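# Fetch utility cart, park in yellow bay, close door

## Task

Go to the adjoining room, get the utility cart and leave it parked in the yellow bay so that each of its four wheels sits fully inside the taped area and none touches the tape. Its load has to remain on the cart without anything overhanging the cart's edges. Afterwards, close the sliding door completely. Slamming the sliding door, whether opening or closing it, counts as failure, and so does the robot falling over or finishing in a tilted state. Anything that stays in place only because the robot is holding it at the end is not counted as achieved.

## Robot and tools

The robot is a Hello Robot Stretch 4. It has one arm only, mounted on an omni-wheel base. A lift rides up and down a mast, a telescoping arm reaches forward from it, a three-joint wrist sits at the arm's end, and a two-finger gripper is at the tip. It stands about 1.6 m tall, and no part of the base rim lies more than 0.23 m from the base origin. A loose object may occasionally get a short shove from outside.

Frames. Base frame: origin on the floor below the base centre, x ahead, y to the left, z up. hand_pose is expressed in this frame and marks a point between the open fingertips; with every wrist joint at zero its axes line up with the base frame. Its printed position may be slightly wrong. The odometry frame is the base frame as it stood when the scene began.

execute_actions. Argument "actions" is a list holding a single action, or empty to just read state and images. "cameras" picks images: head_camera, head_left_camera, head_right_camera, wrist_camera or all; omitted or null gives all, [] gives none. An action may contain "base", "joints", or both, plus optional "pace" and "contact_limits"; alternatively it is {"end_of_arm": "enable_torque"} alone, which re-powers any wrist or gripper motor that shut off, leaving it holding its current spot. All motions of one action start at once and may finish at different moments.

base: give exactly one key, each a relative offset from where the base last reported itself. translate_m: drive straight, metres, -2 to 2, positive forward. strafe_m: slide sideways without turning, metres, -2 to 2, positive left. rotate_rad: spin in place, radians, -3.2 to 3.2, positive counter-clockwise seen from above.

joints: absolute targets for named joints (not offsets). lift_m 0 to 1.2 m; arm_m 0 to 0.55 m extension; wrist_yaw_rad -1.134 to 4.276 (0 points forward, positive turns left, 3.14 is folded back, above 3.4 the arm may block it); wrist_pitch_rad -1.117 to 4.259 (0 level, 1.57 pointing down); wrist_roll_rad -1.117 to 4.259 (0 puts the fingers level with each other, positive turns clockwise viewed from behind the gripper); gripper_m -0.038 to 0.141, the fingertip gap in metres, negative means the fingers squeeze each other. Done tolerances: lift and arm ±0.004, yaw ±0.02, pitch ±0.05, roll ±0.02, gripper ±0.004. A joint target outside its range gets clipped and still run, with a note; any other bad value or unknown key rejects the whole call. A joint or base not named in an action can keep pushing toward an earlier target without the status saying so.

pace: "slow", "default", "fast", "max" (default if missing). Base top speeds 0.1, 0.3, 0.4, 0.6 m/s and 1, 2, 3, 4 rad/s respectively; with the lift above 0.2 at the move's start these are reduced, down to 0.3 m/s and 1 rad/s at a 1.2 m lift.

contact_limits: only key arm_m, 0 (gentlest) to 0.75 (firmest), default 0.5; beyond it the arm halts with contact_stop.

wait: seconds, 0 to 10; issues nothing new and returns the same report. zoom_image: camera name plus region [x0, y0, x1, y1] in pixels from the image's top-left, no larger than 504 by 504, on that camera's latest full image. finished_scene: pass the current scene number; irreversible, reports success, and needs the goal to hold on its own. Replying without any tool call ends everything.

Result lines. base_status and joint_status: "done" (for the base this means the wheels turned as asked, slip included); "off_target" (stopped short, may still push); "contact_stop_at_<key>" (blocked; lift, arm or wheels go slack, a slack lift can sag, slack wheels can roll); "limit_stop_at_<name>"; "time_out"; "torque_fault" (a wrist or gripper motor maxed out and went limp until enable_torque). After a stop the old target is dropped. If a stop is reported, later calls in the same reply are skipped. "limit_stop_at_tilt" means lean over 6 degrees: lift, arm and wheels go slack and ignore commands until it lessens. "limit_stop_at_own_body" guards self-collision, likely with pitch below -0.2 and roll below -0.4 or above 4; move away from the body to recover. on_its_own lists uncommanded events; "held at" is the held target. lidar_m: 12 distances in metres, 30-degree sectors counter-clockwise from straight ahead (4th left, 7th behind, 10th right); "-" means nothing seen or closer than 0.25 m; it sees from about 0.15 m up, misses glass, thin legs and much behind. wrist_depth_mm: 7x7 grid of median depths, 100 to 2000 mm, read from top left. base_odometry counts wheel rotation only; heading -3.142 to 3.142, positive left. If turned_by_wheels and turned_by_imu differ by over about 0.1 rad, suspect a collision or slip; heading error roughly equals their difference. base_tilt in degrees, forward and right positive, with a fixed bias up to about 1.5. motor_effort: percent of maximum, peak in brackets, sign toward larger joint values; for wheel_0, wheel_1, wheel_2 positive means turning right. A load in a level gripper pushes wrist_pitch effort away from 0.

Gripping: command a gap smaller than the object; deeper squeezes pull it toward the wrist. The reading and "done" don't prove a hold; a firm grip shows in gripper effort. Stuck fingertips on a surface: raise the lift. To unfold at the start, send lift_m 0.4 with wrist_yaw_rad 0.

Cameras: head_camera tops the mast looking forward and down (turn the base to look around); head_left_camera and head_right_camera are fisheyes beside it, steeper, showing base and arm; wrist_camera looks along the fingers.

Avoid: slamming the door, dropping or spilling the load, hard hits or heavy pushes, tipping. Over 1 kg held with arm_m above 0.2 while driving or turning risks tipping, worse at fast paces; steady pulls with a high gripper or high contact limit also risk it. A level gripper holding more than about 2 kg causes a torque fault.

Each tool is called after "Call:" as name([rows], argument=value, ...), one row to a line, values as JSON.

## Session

Call:
execute_actions(actions=[])

Scene clock: 0.00 s.
base_odometry: x=+0.000 y=+0.000 heading=+0.000 (m, m, rad; odometry frame)
turned_by_wheels: +0.000 (rad since the last result)
turned_by_imu: +0.000 (rad since the last result)
base_tilt: forward=-0.4 right=+0.2 (deg)
lidar_m: 0.96 0.99 1.30 1.30 1.36 1.08 1.02 1.07 1.41 2.42 1.36 1.01
base_status: not commanded
joint_positions: lift_m=+0.135 arm_m=-0.003 wrist_yaw_rad=+3.221 wrist_pitch_rad=+0.018 wrist_roll_rad=+0.015 gripper_m=+0.057
joint_status: not commanded
motor_effort: lift_m=+18 arm_m=+0 wrist_yaw_rad=-2 wrist_pitch_rad=-5 wrist_roll_rad=+0 gripper_m=+0 wheel_0=+0 wheel_1=+0 wheel_2=+0 (%)
hand_pose: x=-0.1261 y=+0.0643 z=+0.3079 quat_wxyz=(-0.040, -0.009, +0.007, +0.999) (m; base frame)
wrist_depth_mm: - 135 134 1182 1160 1138 1138 / - - 133 1182 1160 1138 1138 / - 109 134 1160 1160 1138 1138 / - 127 144 1182 1160 1160 1138 / 196 1205 1205 1182 1182 1138 1138 / 214 1182 195 1160 193 1138 1118 / 214 809 866 143 866 798 866
pictures: head_camera, head_left_camera, head_right_camera, wrist_camera
Images, in order (width x height): head_camera 420x560, head_left_camera 420x672, head_right_camera 420x672, wrist_camera 616x392.

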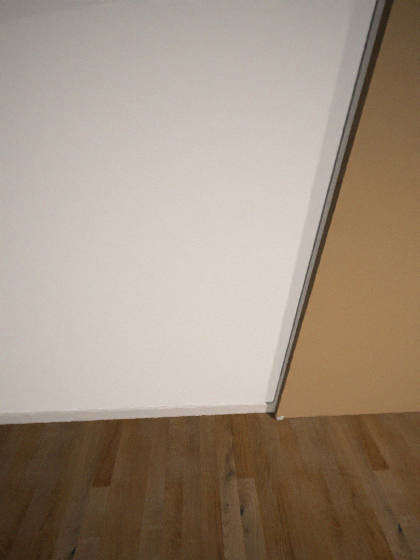

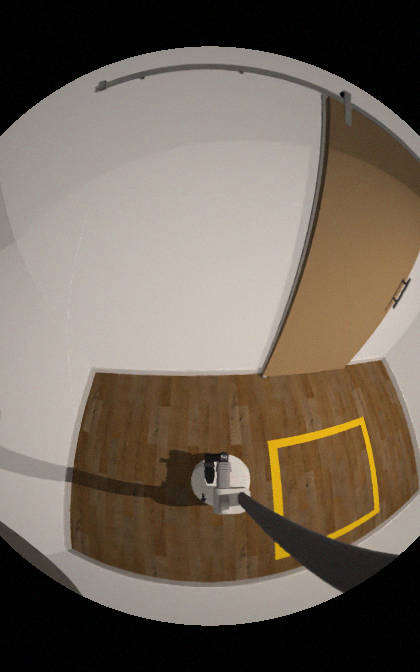

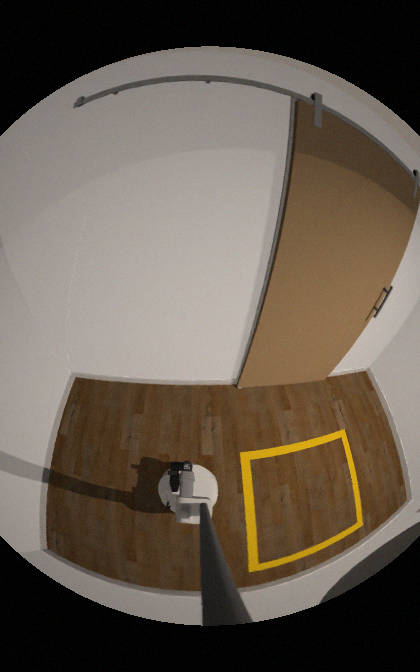

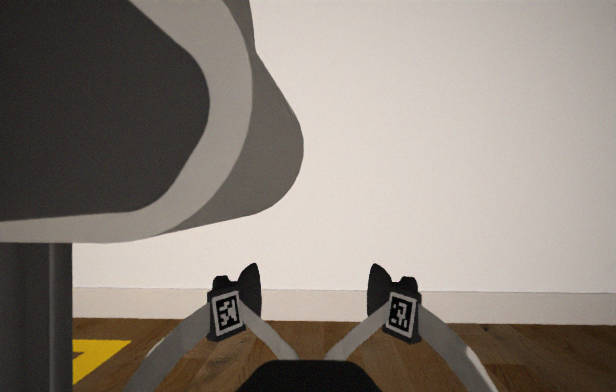

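Call:
execute_actions([
  {"base":{"rotate_rad":-1.571},"joints":{"lift_m":0.93,"wrist_yaw_rad":1.57,"gripper_m":0.0}},
], cameras=[])

Call:
execute_actions([
  {"base":{"strafe_m":0.45}},
], cameras=[])

Call:
execute_actions([
  {"base":{"translate_m":0.6}},
])

Scene clock: 21.30 s.
base_odometry: x=+0.000 y=+0.000 heading=-1.571 (m, m, rad; odometry frame)
turned_by_wheels: -1.571 (rad since the last result)
turned_by_imu: -1.583 (rad since the last result)
base_tilt: forward=-0.4 right=+0.2 (deg)
lidar_m: 2.40 1.36 1.01 0.95 0.98 1.34 1.32 1.36 1.10 1.03 1.06 1.39
base_status: done
joint_positions: lift_m=+0.930 arm_m=-0.003 wrist_yaw_rad=+1.570 wrist_pitch_rad=+0.018 wrist_roll_rad=+0.015 gripper_m=+0.000
joint_status: all done
motor_effort: lift_m=+22(22) arm_m=-1(0) wrist_yaw_rad=-1(9) wrist_pitch_rad=-8(8) wrist_roll_rad=+0(0) gripper_m=-2(7) wheel_0=+1(6) wheel_1=+1(9) wheel_2=+1(8) (%)
hand_pose: x=+0.2561 y=+0.2884 z=+1.1026 quat_wxyz=(+0.707, -0.001, +0.012, +0.707) (m; base frame)
wrist_depth_mm: 931 931 931 931 891 891 904 / 917 931 931 931 891 878 904 / 917 931 931 946 891 891 904 / 931 917 946 946 891 891 904 / 931 931 931 931 878 904 891 / 931 931 931 202 904 891 917 / 917 931 946 183 891 904 904
pictures: none
No camera images: the call's "cameras" was empty. Leave "cameras" out to get every camera's image.

Scene clock: 24.13 s.
base_odometry: x=+0.450 y=+0.000 heading=-1.571 (m, m, rad; odometry frame)
turned_by_wheels: +0.000 (rad since the last result)
turned_by_imu: -0.003 (rad since the last result)
base_tilt: forward=-0.4 right=+0.3 (deg)
lidar_m: 2.38 0.70 0.54 0.50 0.51 0.71 1.34 1.39 1.55 1.47 1.53 2.00
base_status: done
joint_positions: lift_m=+0.930 arm_m=-0.003 wrist_yaw_rad=+1.570 wrist_pitch_rad=+0.018 wrist_roll_rad=+0.015 gripper_m=+0.000
joint_status: not commanded
motor_effort: lift_m=+21(22) arm_m=+0(0) wrist_yaw_rad=-2(2) wrist_pitch_rad=-8(6) wrist_roll_rad=-1(0) gripper_m=-7(8) wheel_0=+1(8) wheel_1=+1(14) wheel_2=+0(1) (%)
hand_pose: x=+0.2561 y=+0.2884 z=+1.1027 quat_wxyz=(+0.707, -0.001, +0.012, +0.707) (m; base frame)
wrist_depth_mm: 473 477 480 484 484 433 433 / 473 480 480 484 488 433 433 / 473 477 480 484 488 433 433 / 477 477 480 480 484 433 433 / 477 477 484 488 488 433 436 / 473 477 480 202 477 433 436 / 477 480 480 183 488 433 439
pictures: none
No camera images: the call's "cameras" was empty. Leave "cameras" out to get every camera's image.

Scene clock: 27.60 s.
base_odometry: x=+0.450 y=-0.600 heading=-1.571 (m, m, rad; odometry frame)
turned_by_wheels: +0.000 (rad since the last result)
turned_by_imu: -0.003 (rad since the last result)
base_tilt: forward=-0.4 right=+0.2 (deg)
lidar_m: 1.78 0.73 0.51 0.48 0.50 0.75 1.81 2.01 1.55 1.45 1.47 1.87
base_status: done
joint_positions: lift_m=+0.930 arm_m=-0.003 wrist_yaw_rad=+1.570 wrist_pitch_rad=+0.018 wrist_roll_rad=+0.015 gripper_m=+0.000
joint_status: not commanded
motor_effort: lift_m=+21(21) arm_m=+0(0) wrist_yaw_rad=-2(2) wrist_pitch_rad=-7(6) wrist_roll_rad=+0(0) gripper_m=-7(6) wheel_0=+1(6) wheel_1=+1(8) wheel_2=+0(10) (%)
hand_pose: x=+0.2561 y=+0.2884 z=+1.1027 quat_wxyz=(+0.707, -0.001, +0.012, +0.707) (m; base frame)
wrist_depth_mm: 445 449 452 452 459 462 466 / 449 449 452 459 459 462 466 / 445 449 455 459 462 462 466 / 445 452 452 459 459 466 469 / 449 452 455 455 459 462 469 / 449 452 455 202 459 462 466 / 449 449 455 183 459 466 469
pictures: head_camera, head_left_camera, head_right_camera, wrist_camera
Images, in order (width x height): head_camera 420x560, head_left_camera 420x672, head_right_camera 420x672, wrist_camera 616x392.

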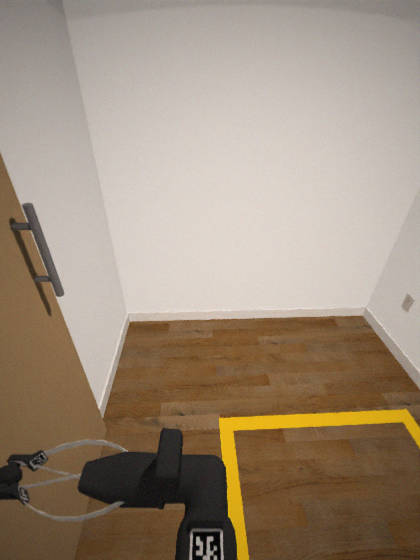

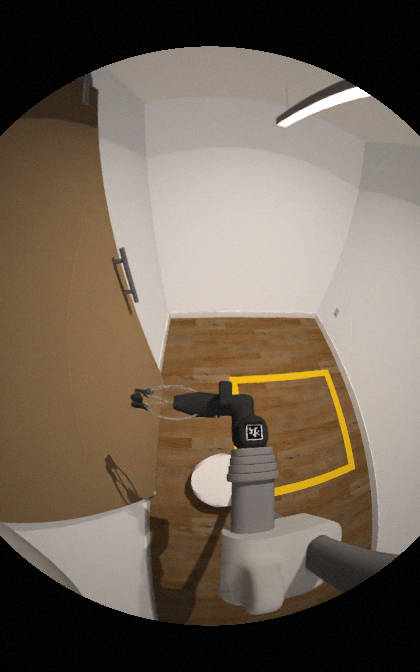

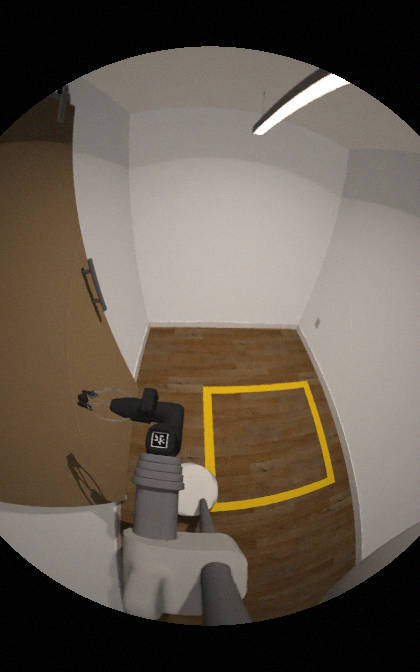

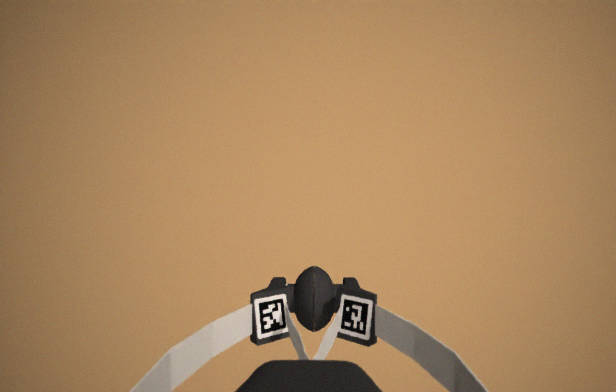

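Call:
execute_actions([
  {"base":{"rotate_rad":-0.04}},
], cameras=[])

Call:
execute_actions([
  {"base":{"translate_m":0.45}},
], cameras=["wrist_camera","head_left_camera"])

Scene clock: 34.17 s.
base_odometry: x=+0.450 y=-0.600 heading=-1.610 (m, m, rad; odometry frame)
turned_by_wheels: -0.040 (rad since the last result)
turned_by_imu: -0.041 (rad since the last result)
base_tilt: forward=-0.3 right=+0.3 (deg)
lidar_m: 1.78 0.77 0.53 0.48 0.49 0.72 1.66 2.00 1.55 1.45 1.48 1.89
base_status: done
joint_positions: lift_m=+0.930 arm_m=-0.003 wrist_yaw_rad=+1.570 wrist_pitch_rad=+0.018 wrist_roll_rad=+0.015 gripper_m=+0.000
joint_status: not commanded
motor_effort: lift_m=+21(21) arm_m=-1(1) wrist_yaw_rad=-2(2) wrist_pitch_rad=-8(6) wrist_roll_rad=+0(1) gripper_m=-7(8) wheel_0=+0(3) wheel_1=+2(2) wheel_2=+1(6) (%)
hand_pose: x=+0.2561 y=+0.2884 z=+1.1027 quat_wxyz=(+0.707, -0.001, +0.012, +0.707) (m; base frame)
wrist_depth_mm: 445 452 459 466 473 484 492 / 445 452 459 466 473 484 492 / 445 452 462 469 477 484 492 / 445 455 462 469 477 488 492 / 445 452 462 466 480 484 496 / 449 455 459 202 477 484 492 / 445 452 459 183 473 484 496
pictures: none
No camera images: the call's "cameras" was empty. Leave "cameras" out to get every camera's image.

Scene clock: 37.13 s.
base_odometry: x=+0.432 y=-1.050 heading=-1.610 (m, m, rad; odometry frame)
turned_by_wheels: +0.000 (rad since the last result)
turned_by_imu: -0.002 (rad since the last result)
base_tilt: forward=-0.3 right=+0.2 (deg)
lidar_m: 1.32 0.91 0.56 0.52 0.54 0.70 1.73 2.24 1.52 1.40 1.45 1.46
base_status: done
joint_positions: lift_m=+0.930 arm_m=-0.003 wrist_yaw_rad=+1.570 wrist_pitch_rad=+0.018 wrist_roll_rad=+0.015 gripper_m=+0.000
joint_status: not commanded
motor_effort: lift_m=+21(21) arm_m=+0(1) wrist_yaw_rad=-2(2) wrist_pitch_rad=-8(9) wrist_roll_rad=+0(0) gripper_m=-7(4) wheel_0=+0(6) wheel_1=+1(7) wheel_2=+0(10) (%)
hand_pose: x=+0.2561 y=+0.2884 z=+1.1027 quat_wxyz=(+0.707, -0.001, +0.012, +0.707) (m; base frame)
wrist_depth_mm: 480 492 500 508 517 585 603 / 484 492 500 508 512 585 597 / 484 492 500 508 512 585 597 / 484 492 504 512 517 591 597 / 484 496 500 512 517 591 603 / 488 496 500 201 449 591 597 / 484 496 500 183 517 591 597
pictures: head_left_camera, wrist_camera
Images, in order (width x height): head_left_camera 420x672, wrist_camera 616x392.

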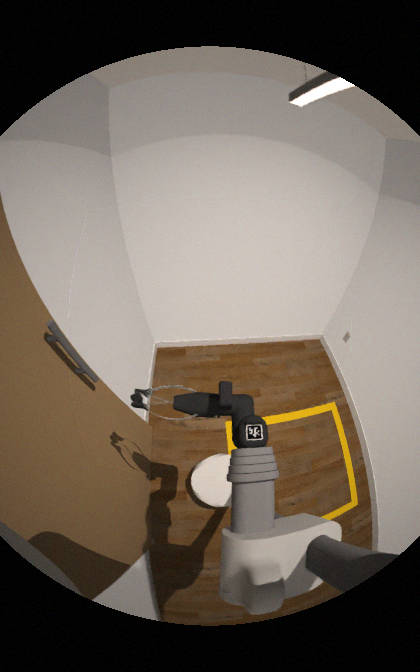

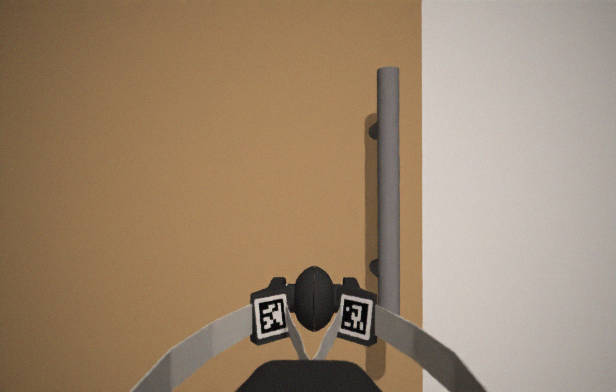

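Call:
execute_actions([
  {"base":{"rotate_rad":0.05}},
], cameras=[])

Call:
execute_actions([
  {"base":{"translate_m":0.19}},
], cameras=[])

Call:
execute_actions([
  {"base":{"strafe_m":0.17}},
], cameras=["wrist_camera"])

Scene clock: 51.60 s.
base_odometry: x=+0.432 y=-1.050 heading=-1.560 (m, m, rad; odometry frame)
turned_by_wheels: +0.050 (rad since the last result)
turned_by_imu: +0.049 (rad since the last result)
base_tilt: forward=-0.4 right=+0.2 (deg)
lidar_m: 1.32 0.88 0.54 0.51 0.54 0.74 2.06 2.12 1.50 1.40 1.46 1.40
base_status: done
joint_positions: lift_m=+0.930 arm_m=-0.003 wrist_yaw_rad=+1.570 wrist_pitch_rad=+0.018 wrist_roll_rad=+0.015 gripper_m=+0.000
joint_status: not commanded
motor_effort: lift_m=+21(21) arm_m=+0(1) wrist_yaw_rad=-2(3) wrist_pitch_rad=-9(7) wrist_roll_rad=+0(0) gripper_m=-6(9) wheel_0=+1(4) wheel_1=-1(4) wheel_2=+1(7) (%)
hand_pose: x=+0.2560 y=+0.2884 z=+1.1027 quat_wxyz=(+0.707, -0.001, +0.012, +0.707) (m; base frame)
wrist_depth_mm: 488 488 492 496 496 554 564 / 488 492 492 496 500 554 564 / 488 492 492 496 496 559 564 / 488 488 492 496 496 559 564 / 492 492 496 496 496 559 559 / 488 488 496 202 430 559 564 / 492 492 496 183 500 564 564
pictures: none
No camera images: the call's "cameras" was empty. Leave "cameras" out to get every camera's image.

Scene clock: 53.63 s.
base_odometry: x=+0.434 y=-1.240 heading=-1.560 (m, m, rad; odometry frame)
turned_by_wheels: +0.000 (rad since the last result)
turned_by_imu: -0.001 (rad since the last result)
base_tilt: forward=-0.4 right=+0.2 (deg)
lidar_m: 1.14 0.89 0.50 0.52 0.54 0.74 2.09 2.10 1.48 1.39 1.44 1.21
base_status: done
joint_positions: lift_m=+0.930 arm_m=-0.003 wrist_yaw_rad=+1.570 wrist_pitch_rad=+0.018 wrist_roll_rad=+0.015 gripper_m=+0.000
joint_status: not commanded
motor_effort: lift_m=+21(21) arm_m=+0(0) wrist_yaw_rad=-2(3) wrist_pitch_rad=-7(5) wrist_roll_rad=+0(0) gripper_m=-7(8) wheel_0=+0(5) wheel_1=+3(4) wheel_2=-1(10) (%)
hand_pose: x=+0.2560 y=+0.2884 z=+1.1027 quat_wxyz=(+0.707, -0.001, +0.012, +0.707) (m; base frame)
wrist_depth_mm: 496 500 500 564 564 564 564 / 492 500 500 549 564 569 569 / 496 500 500 549 564 564 569 / 496 500 500 549 569 569 574 / 500 500 500 544 559 569 574 / 496 500 500 202 564 569 574 / 496 500 504 183 564 569 574
pictures: none
No camera images: the call's "cameras" was empty. Leave "cameras" out to get every camera's image.

Scene clock: 55.47 s.
base_odometry: x=+0.604 y=-1.238 heading=-1.560 (m, m, rad; odometry frame)
turned_by_wheels: +0.000 (rad since the last result)
turned_by_imu: -0.001 (rad since the last result)
base_tilt: forward=-0.4 right=+0.2 (deg)
lidar_m: 1.14 0.64 0.34 0.35 0.37 0.50 1.45 2.34 1.66 1.57 1.61 1.19
base_status: done
joint_positions: lift_m=+0.930 arm_m=-0.003 wrist_yaw_rad=+1.570 wrist_pitch_rad=+0.018 wrist_roll_rad=+0.015 gripper_m=+0.000
joint_status: not commanded
motor_effort: lift_m=+21(21) arm_m=+0(0) wrist_yaw_rad=-2(3) wrist_pitch_rad=-9(7) wrist_roll_rad=-1(0) gripper_m=-1(5) wheel_0=+2(8) wheel_1=-2(4) wheel_2=-1(1) (%)
hand_pose: x=+0.2560 y=+0.2884 z=+1.1027 quat_wxyz=(+0.707, -0.001, +0.012, +0.707) (m; base frame)
wrist_depth_mm: 325 327 329 389 389 392 397 / 325 329 327 389 392 394 394 / 325 327 330 389 392 394 397 / 327 330 330 392 392 394 394 / 327 329 330 389 392 394 397 / 327 329 262 202 392 394 397 / 327 329 262 183 392 394 397
pictures: wrist_camera
Images, in order (width x height): wrist_camera 616x392.

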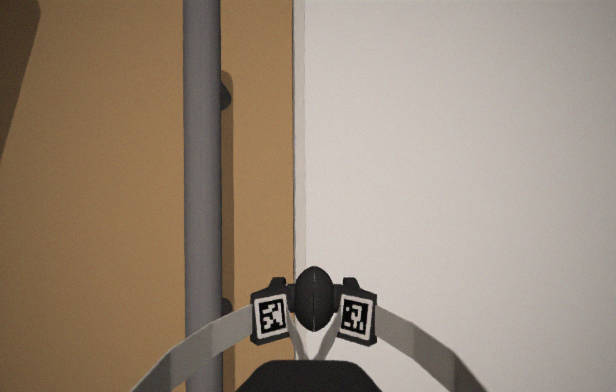

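Call:
execute_actions([
  {"base":{"strafe_m":0.08},"pace":"slow"},
], cameras=[])

Call:
execute_actions([
  {"base":{"translate_m":-0.2},"pace":"slow"},
], cameras=["wrist_camera","head_left_camera"])

Scene clock: 64.73 s.
base_odometry: x=+0.684 y=-1.237 heading=-1.560 (m, m, rad; odometry frame)
turned_by_wheels: +0.000 (rad since the last result)
turned_by_imu: -0.002 (rad since the last result)
base_tilt: forward=-0.4 right=+0.2 (deg)
lidar_m: 1.12 0.53 0.29 0.28 0.30 0.40 1.19 2.47 1.74 1.64 1.68 1.19
base_status: done
joint_positions: lift_m=+0.930 arm_m=-0.003 wrist_yaw_rad=+1.570 wrist_pitch_rad=+0.018 wrist_roll_rad=+0.015 gripper_m=+0.000
joint_status: not commanded
motor_effort: lift_m=+21(21) arm_m=+0(1) wrist_yaw_rad=-3(3) wrist_pitch_rad=-7(6) wrist_roll_rad=-1(0) gripper_m=-4(3) wheel_0=-2(5) wheel_1=+2(6) wheel_2=+0(1) (%)
hand_pose: x=+0.2560 y=+0.2884 z=+1.1027 quat_wxyz=(+0.707, -0.001, +0.012, +0.707) (m; base frame)
wrist_depth_mm: 247 184 249 307 309 310 314 / 247 185 250 309 310 312 314 / 248 184 250 309 310 312 314 / 248 184 250 309 310 312 315 / 248 185 251 309 310 314 315 / 249 185 250 201 312 314 314 / 249 183 251 183 310 312 315
pictures: none
No camera images: the call's "cameras" was empty. Leave "cameras" out to get every camera's image.

Scene clock: 68.00 s.
base_odometry: x=+0.682 y=-1.037 heading=-1.560 (m, m, rad; odometry frame)
turned_by_wheels: +0.000 (rad since the last result)
turned_by_imu: -0.001 (rad since the last result)
base_tilt: forward=-0.4 right=+0.2 (deg)
lidar_m: 1.33 0.51 0.28 0.26 0.29 0.39 1.17 2.46 1.76 1.65 1.71 1.41
base_status: done
joint_positions: lift_m=+0.930 arm_m=-0.003 wrist_yaw_rad=+1.568 wrist_pitch_rad=+0.018 wrist_roll_rad=+0.015 gripper_m=+0.000
joint_status: not commanded
motor_effort: lift_m=+21(21) arm_m=-1(0) wrist_yaw_rad=+2(56) wrist_pitch_rad=-9(6) wrist_roll_rad=-1(0) gripper_m=-4(12) wheel_0=-1(12) wheel_1=-2(15) wheel_2=+3(6) (%)
hand_pose: x=+0.2565 y=+0.2882 z=+1.1027 quat_wxyz=(+0.708, -0.001, +0.012, +0.706) (m; base frame)
wrist_depth_mm: 238 240 177 243 - 301 293 / 238 240 177 243 - 301 293 / 238 240 177 243 - 301 293 / 239 241 177 243 - 303 294 / 239 240 177 244 - 304 294 / 240 241 175 202 404 304 294 / 240 241 174 162 1537 293 294
pictures: head_left_camera, wrist_camera
Images, in order (width x height): head_left_camera 420x672, wrist_camera 616x392.

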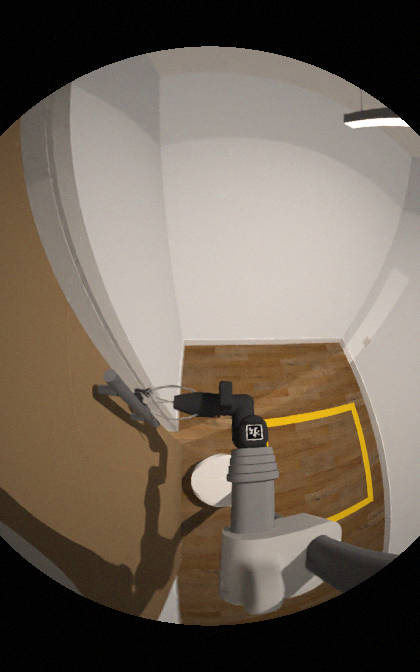

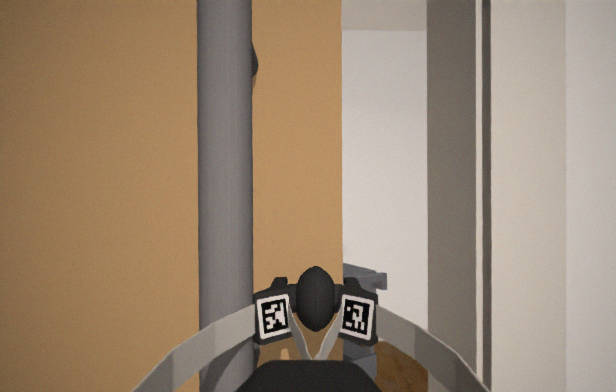

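Call:
execute_actions([
  {"base":{"rotate_rad":0.04},"pace":"slow"},
], cameras=[])

Call:
execute_actions([
  {"base":{"translate_m":-0.35},"pace":"slow"},
], cameras=["wrist_camera"])

Call:
execute_actions([
  {"base":{"translate_m":-0.25},"pace":"slow"},
], cameras=["wrist_camera","head_left_camera"])

Scene clock: 77.20 s.
base_odometry: x=+0.682 y=-1.037 heading=-1.522 (m, m, rad; odometry frame)
turned_by_wheels: +0.039 (rad since the last result)
turned_by_imu: +0.038 (rad since the last result)
base_tilt: forward=-0.4 right=+0.2 (deg)
lidar_m: 1.32 0.32 0.28 0.27 0.29 0.42 1.39 2.38 1.73 1.65 1.71 1.40
base_status: done
joint_positions: lift_m=+0.930 arm_m=-0.003 wrist_yaw_rad=+1.562 wrist_pitch_rad=+0.018 wrist_roll_rad=+0.015 gripper_m=+0.000
joint_status: not commanded
on_its_own: wrist_yaw_rad is at rest, and its effort (+20) is outside its rest range (-13 to +13)
motor_effort: lift_m=+21(21) arm_m=+0(0) wrist_yaw_rad=+20(26) wrist_pitch_rad=-4(8) wrist_roll_rad=+0(0) gripper_m=-7(10) wheel_0=-8(9) wheel_1=-6(7) wheel_2=-3(5) (%)
hand_pose: x=+0.2583 y=+0.2877 z=+1.1028 quat_wxyz=(+0.710, -0.001, +0.012, +0.704) (m; base frame)
wrist_depth_mm: 236 235 169 236 - 310 279 / 236 236 170 236 - 312 279 / 236 236 170 235 - 312 279 / 236 236 170 236 - 312 279 / 236 236 170 236 - 312 279 / 236 236 170 199 199 314 281 / 236 236 166 179 1537 283 281
pictures: none
No camera images: the call's "cameras" was empty. Leave "cameras" out to get every camera's image.

Scene clock: 81.97 s.
base_odometry: x=+0.665 y=-0.688 heading=-1.522 (m, m, rad; odometry frame)
turned_by_wheels: -0.001 (rad since the last result)
turned_by_imu: -0.004 (rad since the last result)
base_tilt: forward=-0.3 right=+0.2 (deg)
lidar_m: 1.39 0.32 0.29 0.27 0.28 0.42 1.36 2.14 1.74 1.66 1.73 1.76
base_status: done
joint_positions: lift_m=+0.930 arm_m=-0.003 wrist_yaw_rad=+1.561 wrist_pitch_rad=+0.017 wrist_roll_rad=+0.015 gripper_m=+0.000
joint_status: not commanded
on_its_own: wrist_yaw_rad is at rest, and its effort (+24) is outside its rest range (-13 to +13)
motor_effort: lift_m=+21(21) arm_m=+0(0) wrist_yaw_rad=+24(33) wrist_pitch_rad=-5(6) wrist_roll_rad=-1(0) gripper_m=-8(8) wheel_0=-8(10) wheel_1=-3(10) wheel_2=+1(8) (%)
hand_pose: x=+0.2586 y=+0.2876 z=+1.1029 quat_wxyz=(+0.711, -0.001, +0.011, +0.704) (m; base frame)
wrist_depth_mm: 235 235 168 235 - - - / 234 235 168 235 - - - / 235 235 168 236 - - - / 235 235 168 236 - - - / 235 236 168 236 1576 - - / 235 236 168 198 189 - - / 236 236 165 179 1366 - -
pictures: wrist_camera
Images, in order (width x height): wrist_camera 616x392.

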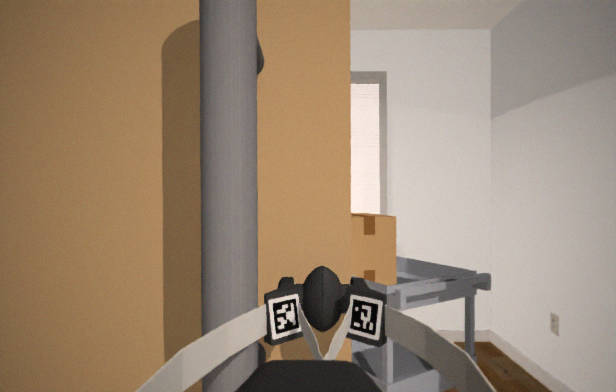

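Scene clock: 85.73 s.
base_odometry: x=+0.653 y=-0.438 heading=-1.524 (m, m, rad; odometry frame)
turned_by_wheels: -0.001 (rad since the last result)
turned_by_imu: -0.004 (rad since the last result)
base_tilt: forward=-0.4 right=+0.3 (deg)
lidar_m: 1.40 0.31 0.29 0.26 0.29 0.41 1.34 1.89 1.73 1.65 1.73 2.01
base_status: done
joint_positions: lift_m=+0.930 arm_m=-0.003 wrist_yaw_rad=+1.560 wrist_pitch_rad=+0.017 wrist_roll_rad=+0.015 gripper_m=+0.000
joint_status: not commanded
on_its_own: wrist_yaw_rad is at rest, and its effort (+26) is outside its rest range (-13 to +13)
motor_effort: lift_m=+21(21) arm_m=-1(1) wrist_yaw_rad=+26(34) wrist_pitch_rad=-5(5) wrist_roll_rad=+0(0) gripper_m=-6(11) wheel_0=-12(11) wheel_1=-5(12) wheel_2=+0(7) (%)
hand_pose: x=+0.2589 y=+0.2875 z=+1.1029 quat_wxyz=(+0.711, -0.001, +0.011, +0.703) (m; base frame)
wrist_depth_mm: 233 234 167 235 - - - / 234 234 167 236 - - - / 234 234 167 236 - - - / 234 234 167 236 - - - / 235 235 168 236 1576 - - / 235 235 168 198 189 1430 - / 235 236 164 165 1499 1430 -
pictures: head_left_camera, wrist_camera
Images, in order (width x height): head_left_camera 420x672, wrist_camera 616x392.

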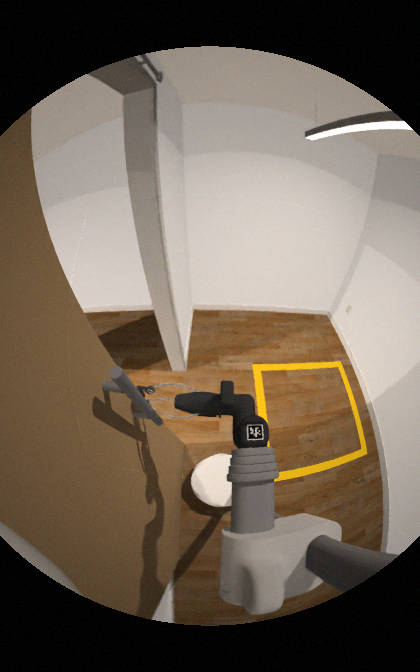

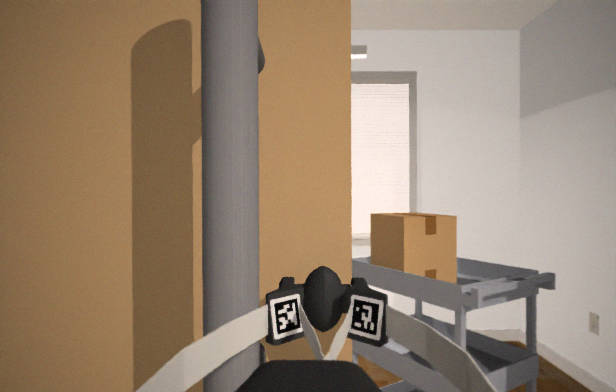

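Call:
execute_actions([
  {"base":{"translate_m":-0.1},"pace":"slow"},
], cameras=[])

Call:
execute_actions([
  {"base":{"translate_m":0.04},"pace":"slow"},
], cameras=[])

Call:
execute_actions([
  {"base":{"strafe_m":-0.14}},
], cameras=[])

Call:
execute_actions([
  {"base":{"translate_m":0.6},"joints":{"wrist_yaw_rad":0,"lift_m":0.635}},
], cameras=[])

Call:
execute_actions([
  {"base":{"rotate_rad":1.53}},
])

Scene clock: 106.10 s.
base_odometry: x=+0.649 y=-0.339 heading=-1.525 (m, m, rad; odometry frame)
turned_by_wheels: -0.001 (rad since the last result)
turned_by_imu: -0.003 (rad since the last result)
base_tilt: forward=-0.4 right=+0.1 (deg)
lidar_m: 1.39 0.32 0.29 0.26 0.27 0.39 1.33 1.78 1.75 1.65 1.74 2.11
base_status: done
joint_positions: lift_m=+0.930 arm_m=-0.003 wrist_yaw_rad=+1.560 wrist_pitch_rad=+0.017 wrist_roll_rad=+0.015 gripper_m=+0.000
joint_status: not commanded
on_its_own: wrist_yaw_rad is at rest, and its effort (+28) is outside its rest range (-13 to +13)
motor_effort: lift_m=+21(21) arm_m=+0(0) wrist_yaw_rad=+28(37) wrist_pitch_rad=-4(5) wrist_roll_rad=-1(0) gripper_m=-6(9) wheel_0=-11(12) wheel_1=-5(11) wheel_2=+0(8) (%)
hand_pose: x=+0.2591 y=+0.2874 z=+1.1029 quat_wxyz=(+0.711, -0.001, +0.011, +0.703) (m; base frame)
wrist_depth_mm: 233 233 167 235 - - - / 233 233 167 235 - - - / 234 234 167 235 - - - / 234 234 167 235 - - - / 234 235 168 236 1708 1708 - / 234 235 169 199 189 1430 - / 234 235 164 179 1756 1336 -
pictures: none
No camera images: the call's "cameras" was empty. Leave "cameras" out to get every camera's image.

Scene clock: 107.83 s.
base_odometry: x=+0.650 y=-0.378 heading=-1.526 (m, m, rad; odometry frame)
turned_by_wheels: -0.001 (rad since the last result)
turned_by_imu: -0.002 (rad since the last result)
base_tilt: forward=-0.3 right=+0.2 (deg)
lidar_m: 1.41 1.11 0.29 0.27 0.27 0.40 1.32 1.81 1.74 1.66 1.72 2.08
base_status: done
joint_positions: lift_m=+0.930 arm_m=-0.003 wrist_yaw_rad=+1.569 wrist_pitch_rad=+0.017 wrist_roll_rad=+0.015 gripper_m=+0.000
joint_status: not commanded
motor_effort: lift_m=+21(21) arm_m=+0(0) wrist_yaw_rad=+2(28) wrist_pitch_rad=-2(6) wrist_roll_rad=-1(0) gripper_m=-6(9) wheel_0=-6(10) wheel_1=+5(10) wheel_2=-6(10) (%)
hand_pose: x=+0.2564 y=+0.2883 z=+1.1031 quat_wxyz=(+0.708, -0.001, +0.011, +0.706) (m; base frame)
wrist_depth_mm: 235 235 170 235 - - - / 236 235 170 234 - - - / 235 235 170 235 - - - / 236 235 170 236 - - - / 236 236 170 236 1708 1708 - / 236 236 170 204 1464 1430 - / 236 236 168 236 1618 1397 -
pictures: none
No camera images: the call's "cameras" was empty. Leave "cameras" out to get every camera's image.

Scene clock: 109.50 s.
base_odometry: x=+0.510 y=-0.385 heading=-1.526 (m, m, rad; odometry frame)
turned_by_wheels: +0.000 (rad since the last result)
turned_by_imu: +0.000 (rad since the last result)
base_tilt: forward=-0.5 right=+0.2 (deg)
lidar_m: 1.98 1.14 0.40 0.40 0.42 0.58 1.74 1.80 1.57 1.52 1.57 2.09
base_status: done
joint_positions: lift_m=+0.930 arm_m=-0.003 wrist_yaw_rad=+1.570 wrist_pitch_rad=+0.018 wrist_roll_rad=+0.015 gripper_m=+0.000
joint_status: not commanded
motor_effort: lift_m=+21(21) arm_m=-1(0) wrist_yaw_rad=-3(2) wrist_pitch_rad=-4(9) wrist_roll_rad=+0(0) gripper_m=-3(8) wheel_0=-1(9) wheel_1=+0(9) wheel_2=-1(5) (%)
hand_pose: x=+0.2560 y=+0.2884 z=+1.1029 quat_wxyz=(+0.707, -0.001, +0.012, +0.707) (m; base frame)
wrist_depth_mm: 373 373 373 373 - - - / 373 373 373 373 - - - / 375 373 375 373 - - - / 375 373 375 373 - - - / 377 375 373 373 1863 1808 - / 375 375 373 202 1983 - - / 375 375 304 183 1921 1537 -
pictures: none
No camera images: the call's "cameras" was empty. Leave "cameras" out to get every camera's image.

Scene clock: 112.97 s.
base_odometry: x=+0.537 y=-0.984 heading=-1.526 (m, m, rad; odometry frame)
turned_by_wheels: +0.000 (rad since the last result)
turned_by_imu: -0.003 (rad since the last result)
base_tilt: forward=-0.3 right=+0.2 (deg)
lidar_m: 1.38 0.69 0.65 1.40 0.52 0.51 1.82 2.21 1.59 1.51 1.55 1.46
base_status: done
joint_positions: lift_m=+0.635 arm_m=-0.003 wrist_yaw_rad=+0.000 wrist_pitch_rad=+0.018 wrist_roll_rad=+0.015 gripper_m=+0.000
joint_status: all done
motor_effort: lift_m=+14(21) arm_m=-1(1) wrist_yaw_rad=-2(7) wrist_pitch_rad=-5(6) wrist_roll_rad=+0(0) gripper_m=-6(5) wheel_0=+0(5) wheel_1=+2(6) wheel_2=+0(11) (%)
hand_pose: x=+0.4569 y=-0.0874 z=+0.8084 quat_wxyz=(+1.000, +0.007, +0.009, +0.000) (m; base frame)
wrist_depth_mm: 878 1205 1205 1205 1205 1182 1182 / 866 1205 1205 1182 1205 1205 1182 / 878 1205 1205 1205 1205 1205 1205 / 866 1205 1205 1205 1205 1205 1182 / 878 1229 1205 1205 1205 1205 1182 / 866 1205 1205 201 1229 1182 1205 / 866 1138 1229 183 1229 1205 1205
pictures: none
No camera images: the call's "cameras" was empty. Leave "cameras" out to get every camera's image.

Scene clock: 115.00 s.
base_odometry: x=+0.537 y=-0.984 heading=+0.004 (m, m, rad; odometry frame)
turned_by_wheels: +1.530 (rad since the last result)
turned_by_imu: +1.538 (rad since the last result)
base_tilt: forward=-0.4 right=+0.3 (deg)
lidar_m: 1.43 0.52 0.51 1.36 2.29 1.61 1.51 1.55 1.48 1.39 0.74 0.67
base_status: done
joint_positions: lift_m=+0.635 arm_m=-0.003 wrist_yaw_rad=+0.000 wrist_pitch_rad=+0.018 wrist_roll_rad=+0.015 gripper_m=+0.000
joint_status: not commanded
motor_effort: lift_m=+14(14) arm_m=+0(0) wrist_yaw_rad=-3(3) wrist_pitch_rad=-6(7) wrist_roll_rad=+1(0) gripper_m=-6(8) wheel_0=+0(6) wheel_1=-3(3) wheel_2=-2(8) (%)
hand_pose: x=+0.4569 y=-0.0874 z=+0.8084 quat_wxyz=(+1.000, +0.007, +0.009, +0.000) (m; base frame)
wrist_depth_mm: - - - - - - 1921 / - - - - - - 1863 / - - - - - - 1921 / - - - 1499 1464 - 1863 / - - - - - - 1863 / - - - 202 1366 - 1863 / - - 1808 183 1464 - 1808
pictures: head_camera, head_left_camera, head_right_camera, wrist_camera
Images, in order (width x height): head_camera 420x560, head_left_camera 420x672, head_right_camera 420x672, wrist_camera 616x392.

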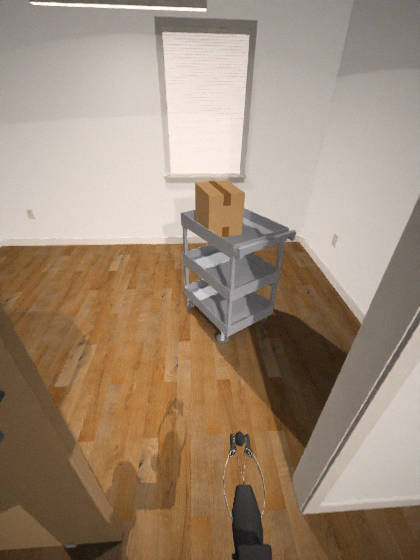

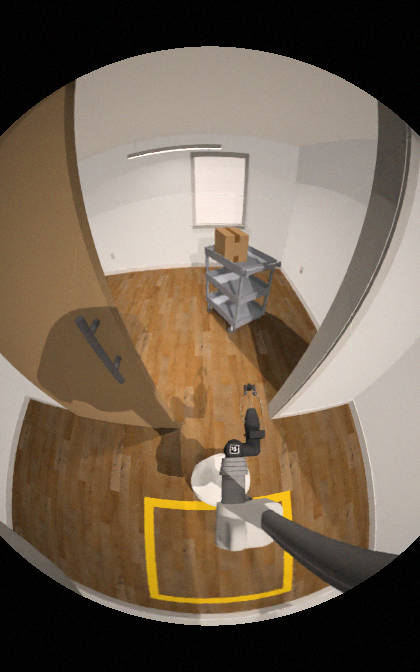

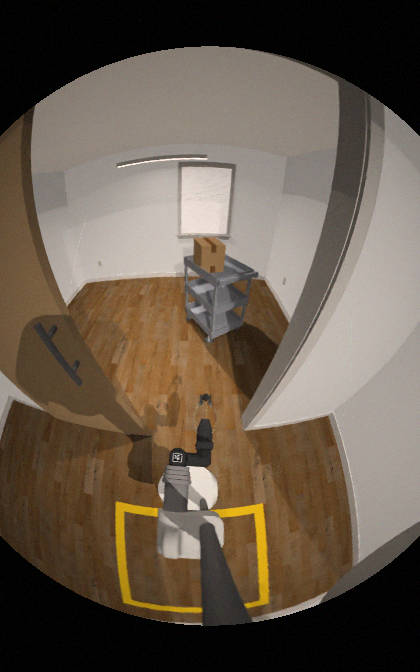

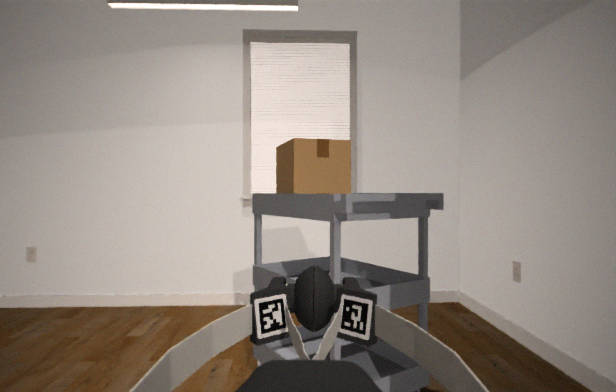

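Call:
execute_actions([
  {"base":{"translate_m":0.43},"joints":{"wrist_roll_rad":1.57,"gripper_m":0.13}},
], cameras=[])

Call:
execute_actions([
  {"base":{"strafe_m":0.2},"pace":"slow"},
])

Scene clock: 205.83 s.
base_odometry: x=+0.967 y=-0.982 heading=+0.004 (m, m, rad; odometry frame)
turned_by_wheels: +0.000 (rad since the last result)
turned_by_imu: -0.003 (rad since the last result)
base_tilt: forward=-0.4 right=+0.2 (deg)
lidar_m: 1.00 2.84 0.55 0.32 2.41 2.07 1.95 2.00 1.46 0.44 0.43 1.11
base_status: done
joint_positions: lift_m=+0.635 arm_m=-0.003 wrist_yaw_rad=+0.000 wrist_pitch_rad=+0.018 wrist_roll_rad=+1.570 gripper_m=+0.130
joint_status: all done
motor_effort: lift_m=+14(14) arm_m=-1(0) wrist_yaw_rad=-2(3) wrist_pitch_rad=-8(6) wrist_roll_rad=+0(4) gripper_m=+0(6) wheel_0=+0(5) wheel_1=+2(4) wheel_2=-1(10) (%)
hand_pose: x=+0.4569 y=-0.0874 z=+0.8084 quat_wxyz=(+0.707, +0.707, +0.006, -0.006) (m; base frame)
wrist_depth_mm: - - - - - 1983 1308 / - - - - - 1661 1078 / - - - - 1430 1281 1042 / - - - 891 1430 854 1008 / - - - 1160 1430 1336 1138 / - - - - 1336 209 1281 / - - - 143 - 1661 1281
pictures: none
No camera images: the call's "cameras" was empty. Leave "cameras" out to get every camera's image.

Scene clock: 208.97 s.
base_odometry: x=+0.966 y=-0.782 heading=+0.004 (m, m, rad; odometry frame)
turned_by_wheels: +0.000 (rad since the last result)
turned_by_imu: -0.002 (rad since the last result)
base_tilt: forward=-0.4 right=+0.3 (deg)
lidar_m: 1.13 2.83 0.33 0.25 0.25 2.07 1.95 2.01 1.66 0.62 0.63 1.06
base_status: done
joint_positions: lift_m=+0.635 arm_m=-0.003 wrist_yaw_rad=+0.000 wrist_pitch_rad=+0.018 wrist_roll_rad=+1.570 gripper_m=+0.130
joint_status: not commanded
motor_effort: lift_m=+14(14) arm_m=+0(1) wrist_yaw_rad=-2(1) wrist_pitch_rad=-6(5) wrist_roll_rad=+1(1) gripper_m=+2(2) wheel_0=-3(11) wheel_1=+3(15) wheel_2=+0(1) (%)
hand_pose: x=+0.4569 y=-0.0874 z=+0.8084 quat_wxyz=(+0.707, +0.707, +0.006, -0.006) (m; base frame)
wrist_depth_mm: - - - - - 1708 1008 / - - - 842 1281 866 1042 / - - - 1060 1499 1281 1042 / - - - 1229 1464 1430 1138 / - - - - - 1756 1281 / - - - - - 209 1281 / - - - 142 - 1618 1281
pictures: head_camera, head_left_camera, head_right_camera, wrist_camera
Images, in order (width x height): head_camera 420x560, head_left_camera 420x672, head_right_camera 420x672, wrist_camera 616x392.

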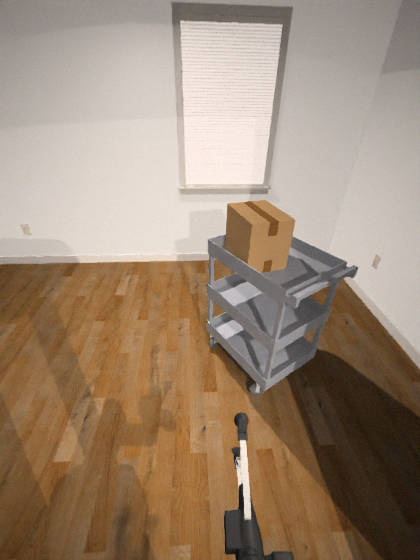

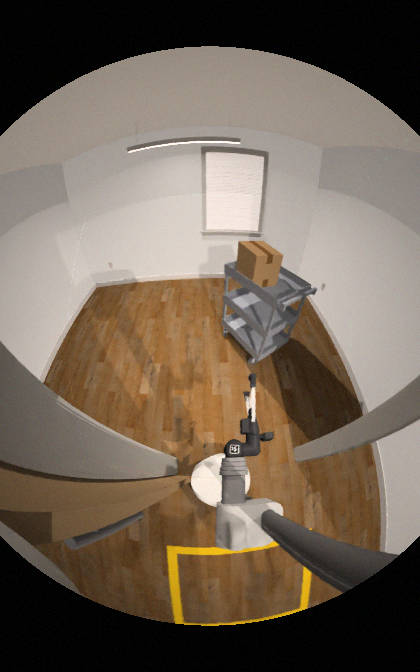

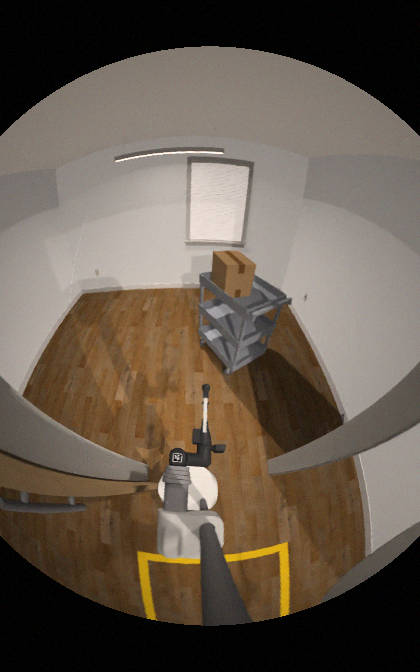

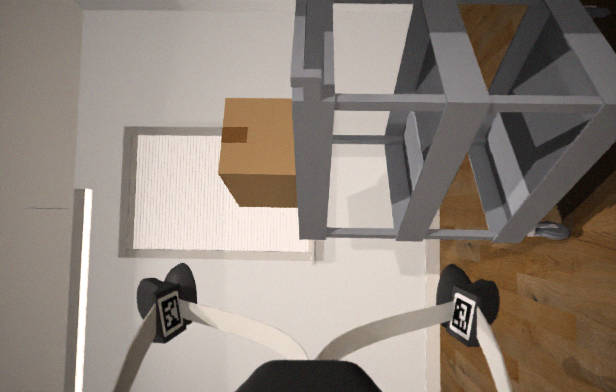

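Call:
execute_actions([
  {"base":{"strafe_m":-0.18}},
], cameras=[])

Call:
execute_actions([
  {"base":{"translate_m":0.4},"joints":{"wrist_yaw_rad":0.8}},
], cameras=[])

Call:
execute_actions([
  {"base":{"strafe_m":-0.3}},
])

Scene clock: 230.70 s.
base_odometry: x=+0.967 y=-0.962 heading=+0.004 (m, m, rad; odometry frame)
turned_by_wheels: +0.000 (rad since the last result)
turned_by_imu: -0.001 (rad since the last result)
base_tilt: forward=-0.5 right=+0.2 (deg)
lidar_m: 0.99 2.86 0.52 0.36 2.39 2.06 1.93 2.00 1.46 0.45 0.45 1.08
base_status: done
joint_positions: lift_m=+0.635 arm_m=-0.003 wrist_yaw_rad=+0.000 wrist_pitch_rad=+0.018 wrist_roll_rad=+1.570 gripper_m=+0.130
joint_status: not commanded
motor_effort: lift_m=+14(14) arm_m=-1(1) wrist_yaw_rad=-2(2) wrist_pitch_rad=-7(6) wrist_roll_rad=+2(1) gripper_m=+2(1) wheel_0=-1(8) wheel_1=+0(11) wheel_2=+0(0) (%)
hand_pose: x=+0.4568 y=-0.0874 z=+0.8084 quat_wxyz=(+0.707, +0.707, +0.006, -0.006) (m; base frame)
wrist_depth_mm: - - - - - 1983 1281 / - - - - - 1205 1060 / - - - 1118 1464 1281 1042 / - - - 917 1430 842 878 / - - - 1205 1464 1366 1118 / - - - - 1308 209 1255 / - - - 143 - 1618 1281
pictures: none
No camera images: the call's "cameras" was empty. Leave "cameras" out to get every camera's image.

Scene clock: 233.53 s.
base_odometry: x=+1.367 y=-0.961 heading=+0.004 (m, m, rad; odometry frame)
turned_by_wheels: +0.000 (rad since the last result)
turned_by_imu: -0.002 (rad since the last result)
base_tilt: forward=-0.4 right=+0.2 (deg)
lidar_m: 0.66 2.45 2.50 1.07 0.53 0.54 2.35 2.10 0.46 0.68 1.40 0.62
base_status: done
joint_positions: lift_m=+0.635 arm_m=-0.003 wrist_yaw_rad=+0.800 wrist_pitch_rad=+0.018 wrist_roll_rad=+1.570 gripper_m=+0.130
joint_status: all done
motor_effort: lift_m=+14(14) arm_m=-1(0) wrist_yaw_rad=-2(4) wrist_pitch_rad=-4(9) wrist_roll_rad=+1(2) gripper_m=-1(3) wheel_0=+0(5) wheel_1=+1(8) wheel_2=+0(11) (%)
hand_pose: x=+0.4321 y=+0.1460 z=+0.8084 quat_wxyz=(+0.654, +0.648, +0.281, +0.270) (m; base frame)
wrist_depth_mm: - - - - - 1921 1308 / - - - - - 1921 1281 / - - - - - 1921 1281 / - - - - - 1983 1281 / - - - - - 1921 1281 / - - - - - 209 1308 / - - - 142 - 1661 1281
pictures: none
No camera images: the call's "cameras" was empty. Leave "cameras" out to get every camera's image.

Scene clock: 235.87 s.
base_odometry: x=+1.368 y=-1.261 heading=+0.004 (m, m, rad; odometry frame)
turned_by_wheels: +0.000 (rad since the last result)
turned_by_imu: +0.000 (rad since the last result)
base_tilt: forward=-0.4 right=+0.3 (deg)
lidar_m: 0.60 0.75 2.82 0.98 0.77 2.47 2.32 0.25 0.25 0.63 1.09 0.85
base_status: done
joint_positions: lift_m=+0.635 arm_m=-0.003 wrist_yaw_rad=+0.800 wrist_pitch_rad=+0.018 wrist_roll_rad=+1.570 gripper_m=+0.130
joint_status: not commanded
motor_effort: lift_m=+14(14) arm_m=+0(1) wrist_yaw_rad=-2(2) wrist_pitch_rad=-5(6) wrist_roll_rad=+1(1) gripper_m=-4(1) wheel_0=+0(9) wheel_1=+0(11) wheel_2=+0(1) (%)
hand_pose: x=+0.4321 y=+0.1460 z=+0.8084 quat_wxyz=(+0.654, +0.648, +0.281, +0.270) (m; base frame)
wrist_depth_mm: - - 580 349 - 809 535 / - - 627 357 366 364 362 / - - - - - 1983 1281 / - - - - - 1921 1281 / - - - - - 1921 1281 / - - - - - 208 1281 / - - - 142 - 1661 1255
pictures: head_camera, head_left_camera, head_right_camera, wrist_camera
Images, in order (width x height): head_camera 420x560, head_left_camera 420x672, head_right_camera 420x672, wrist_camera 616x392.

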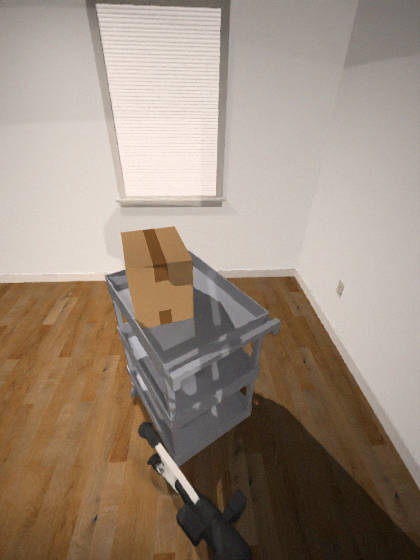

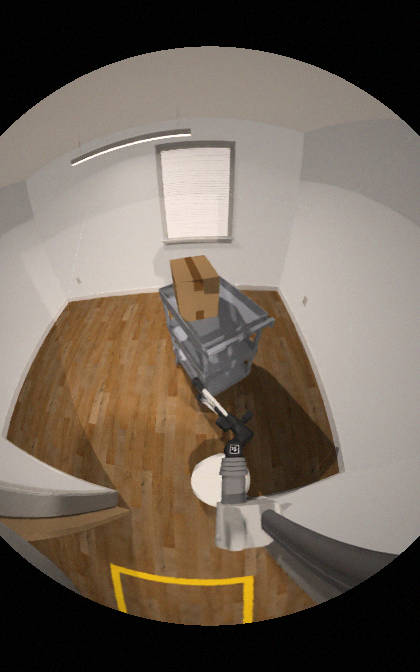

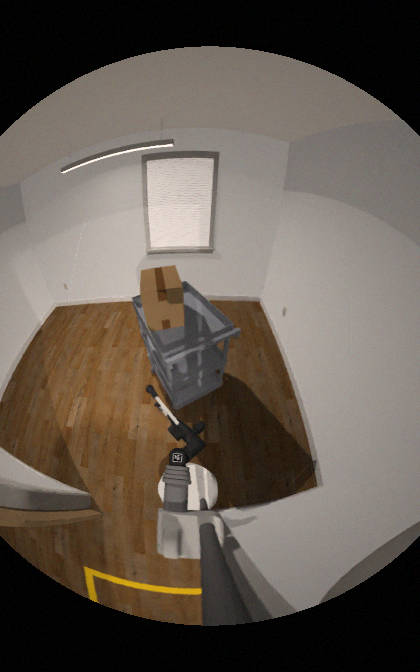

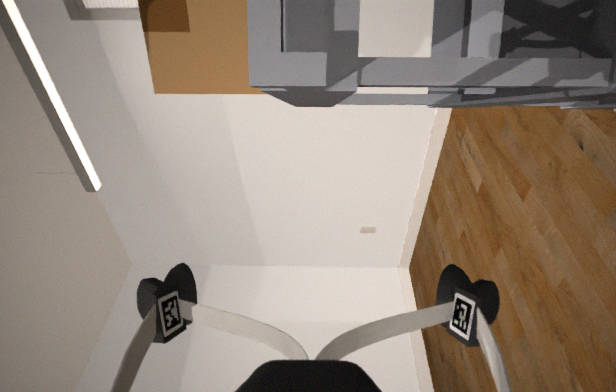

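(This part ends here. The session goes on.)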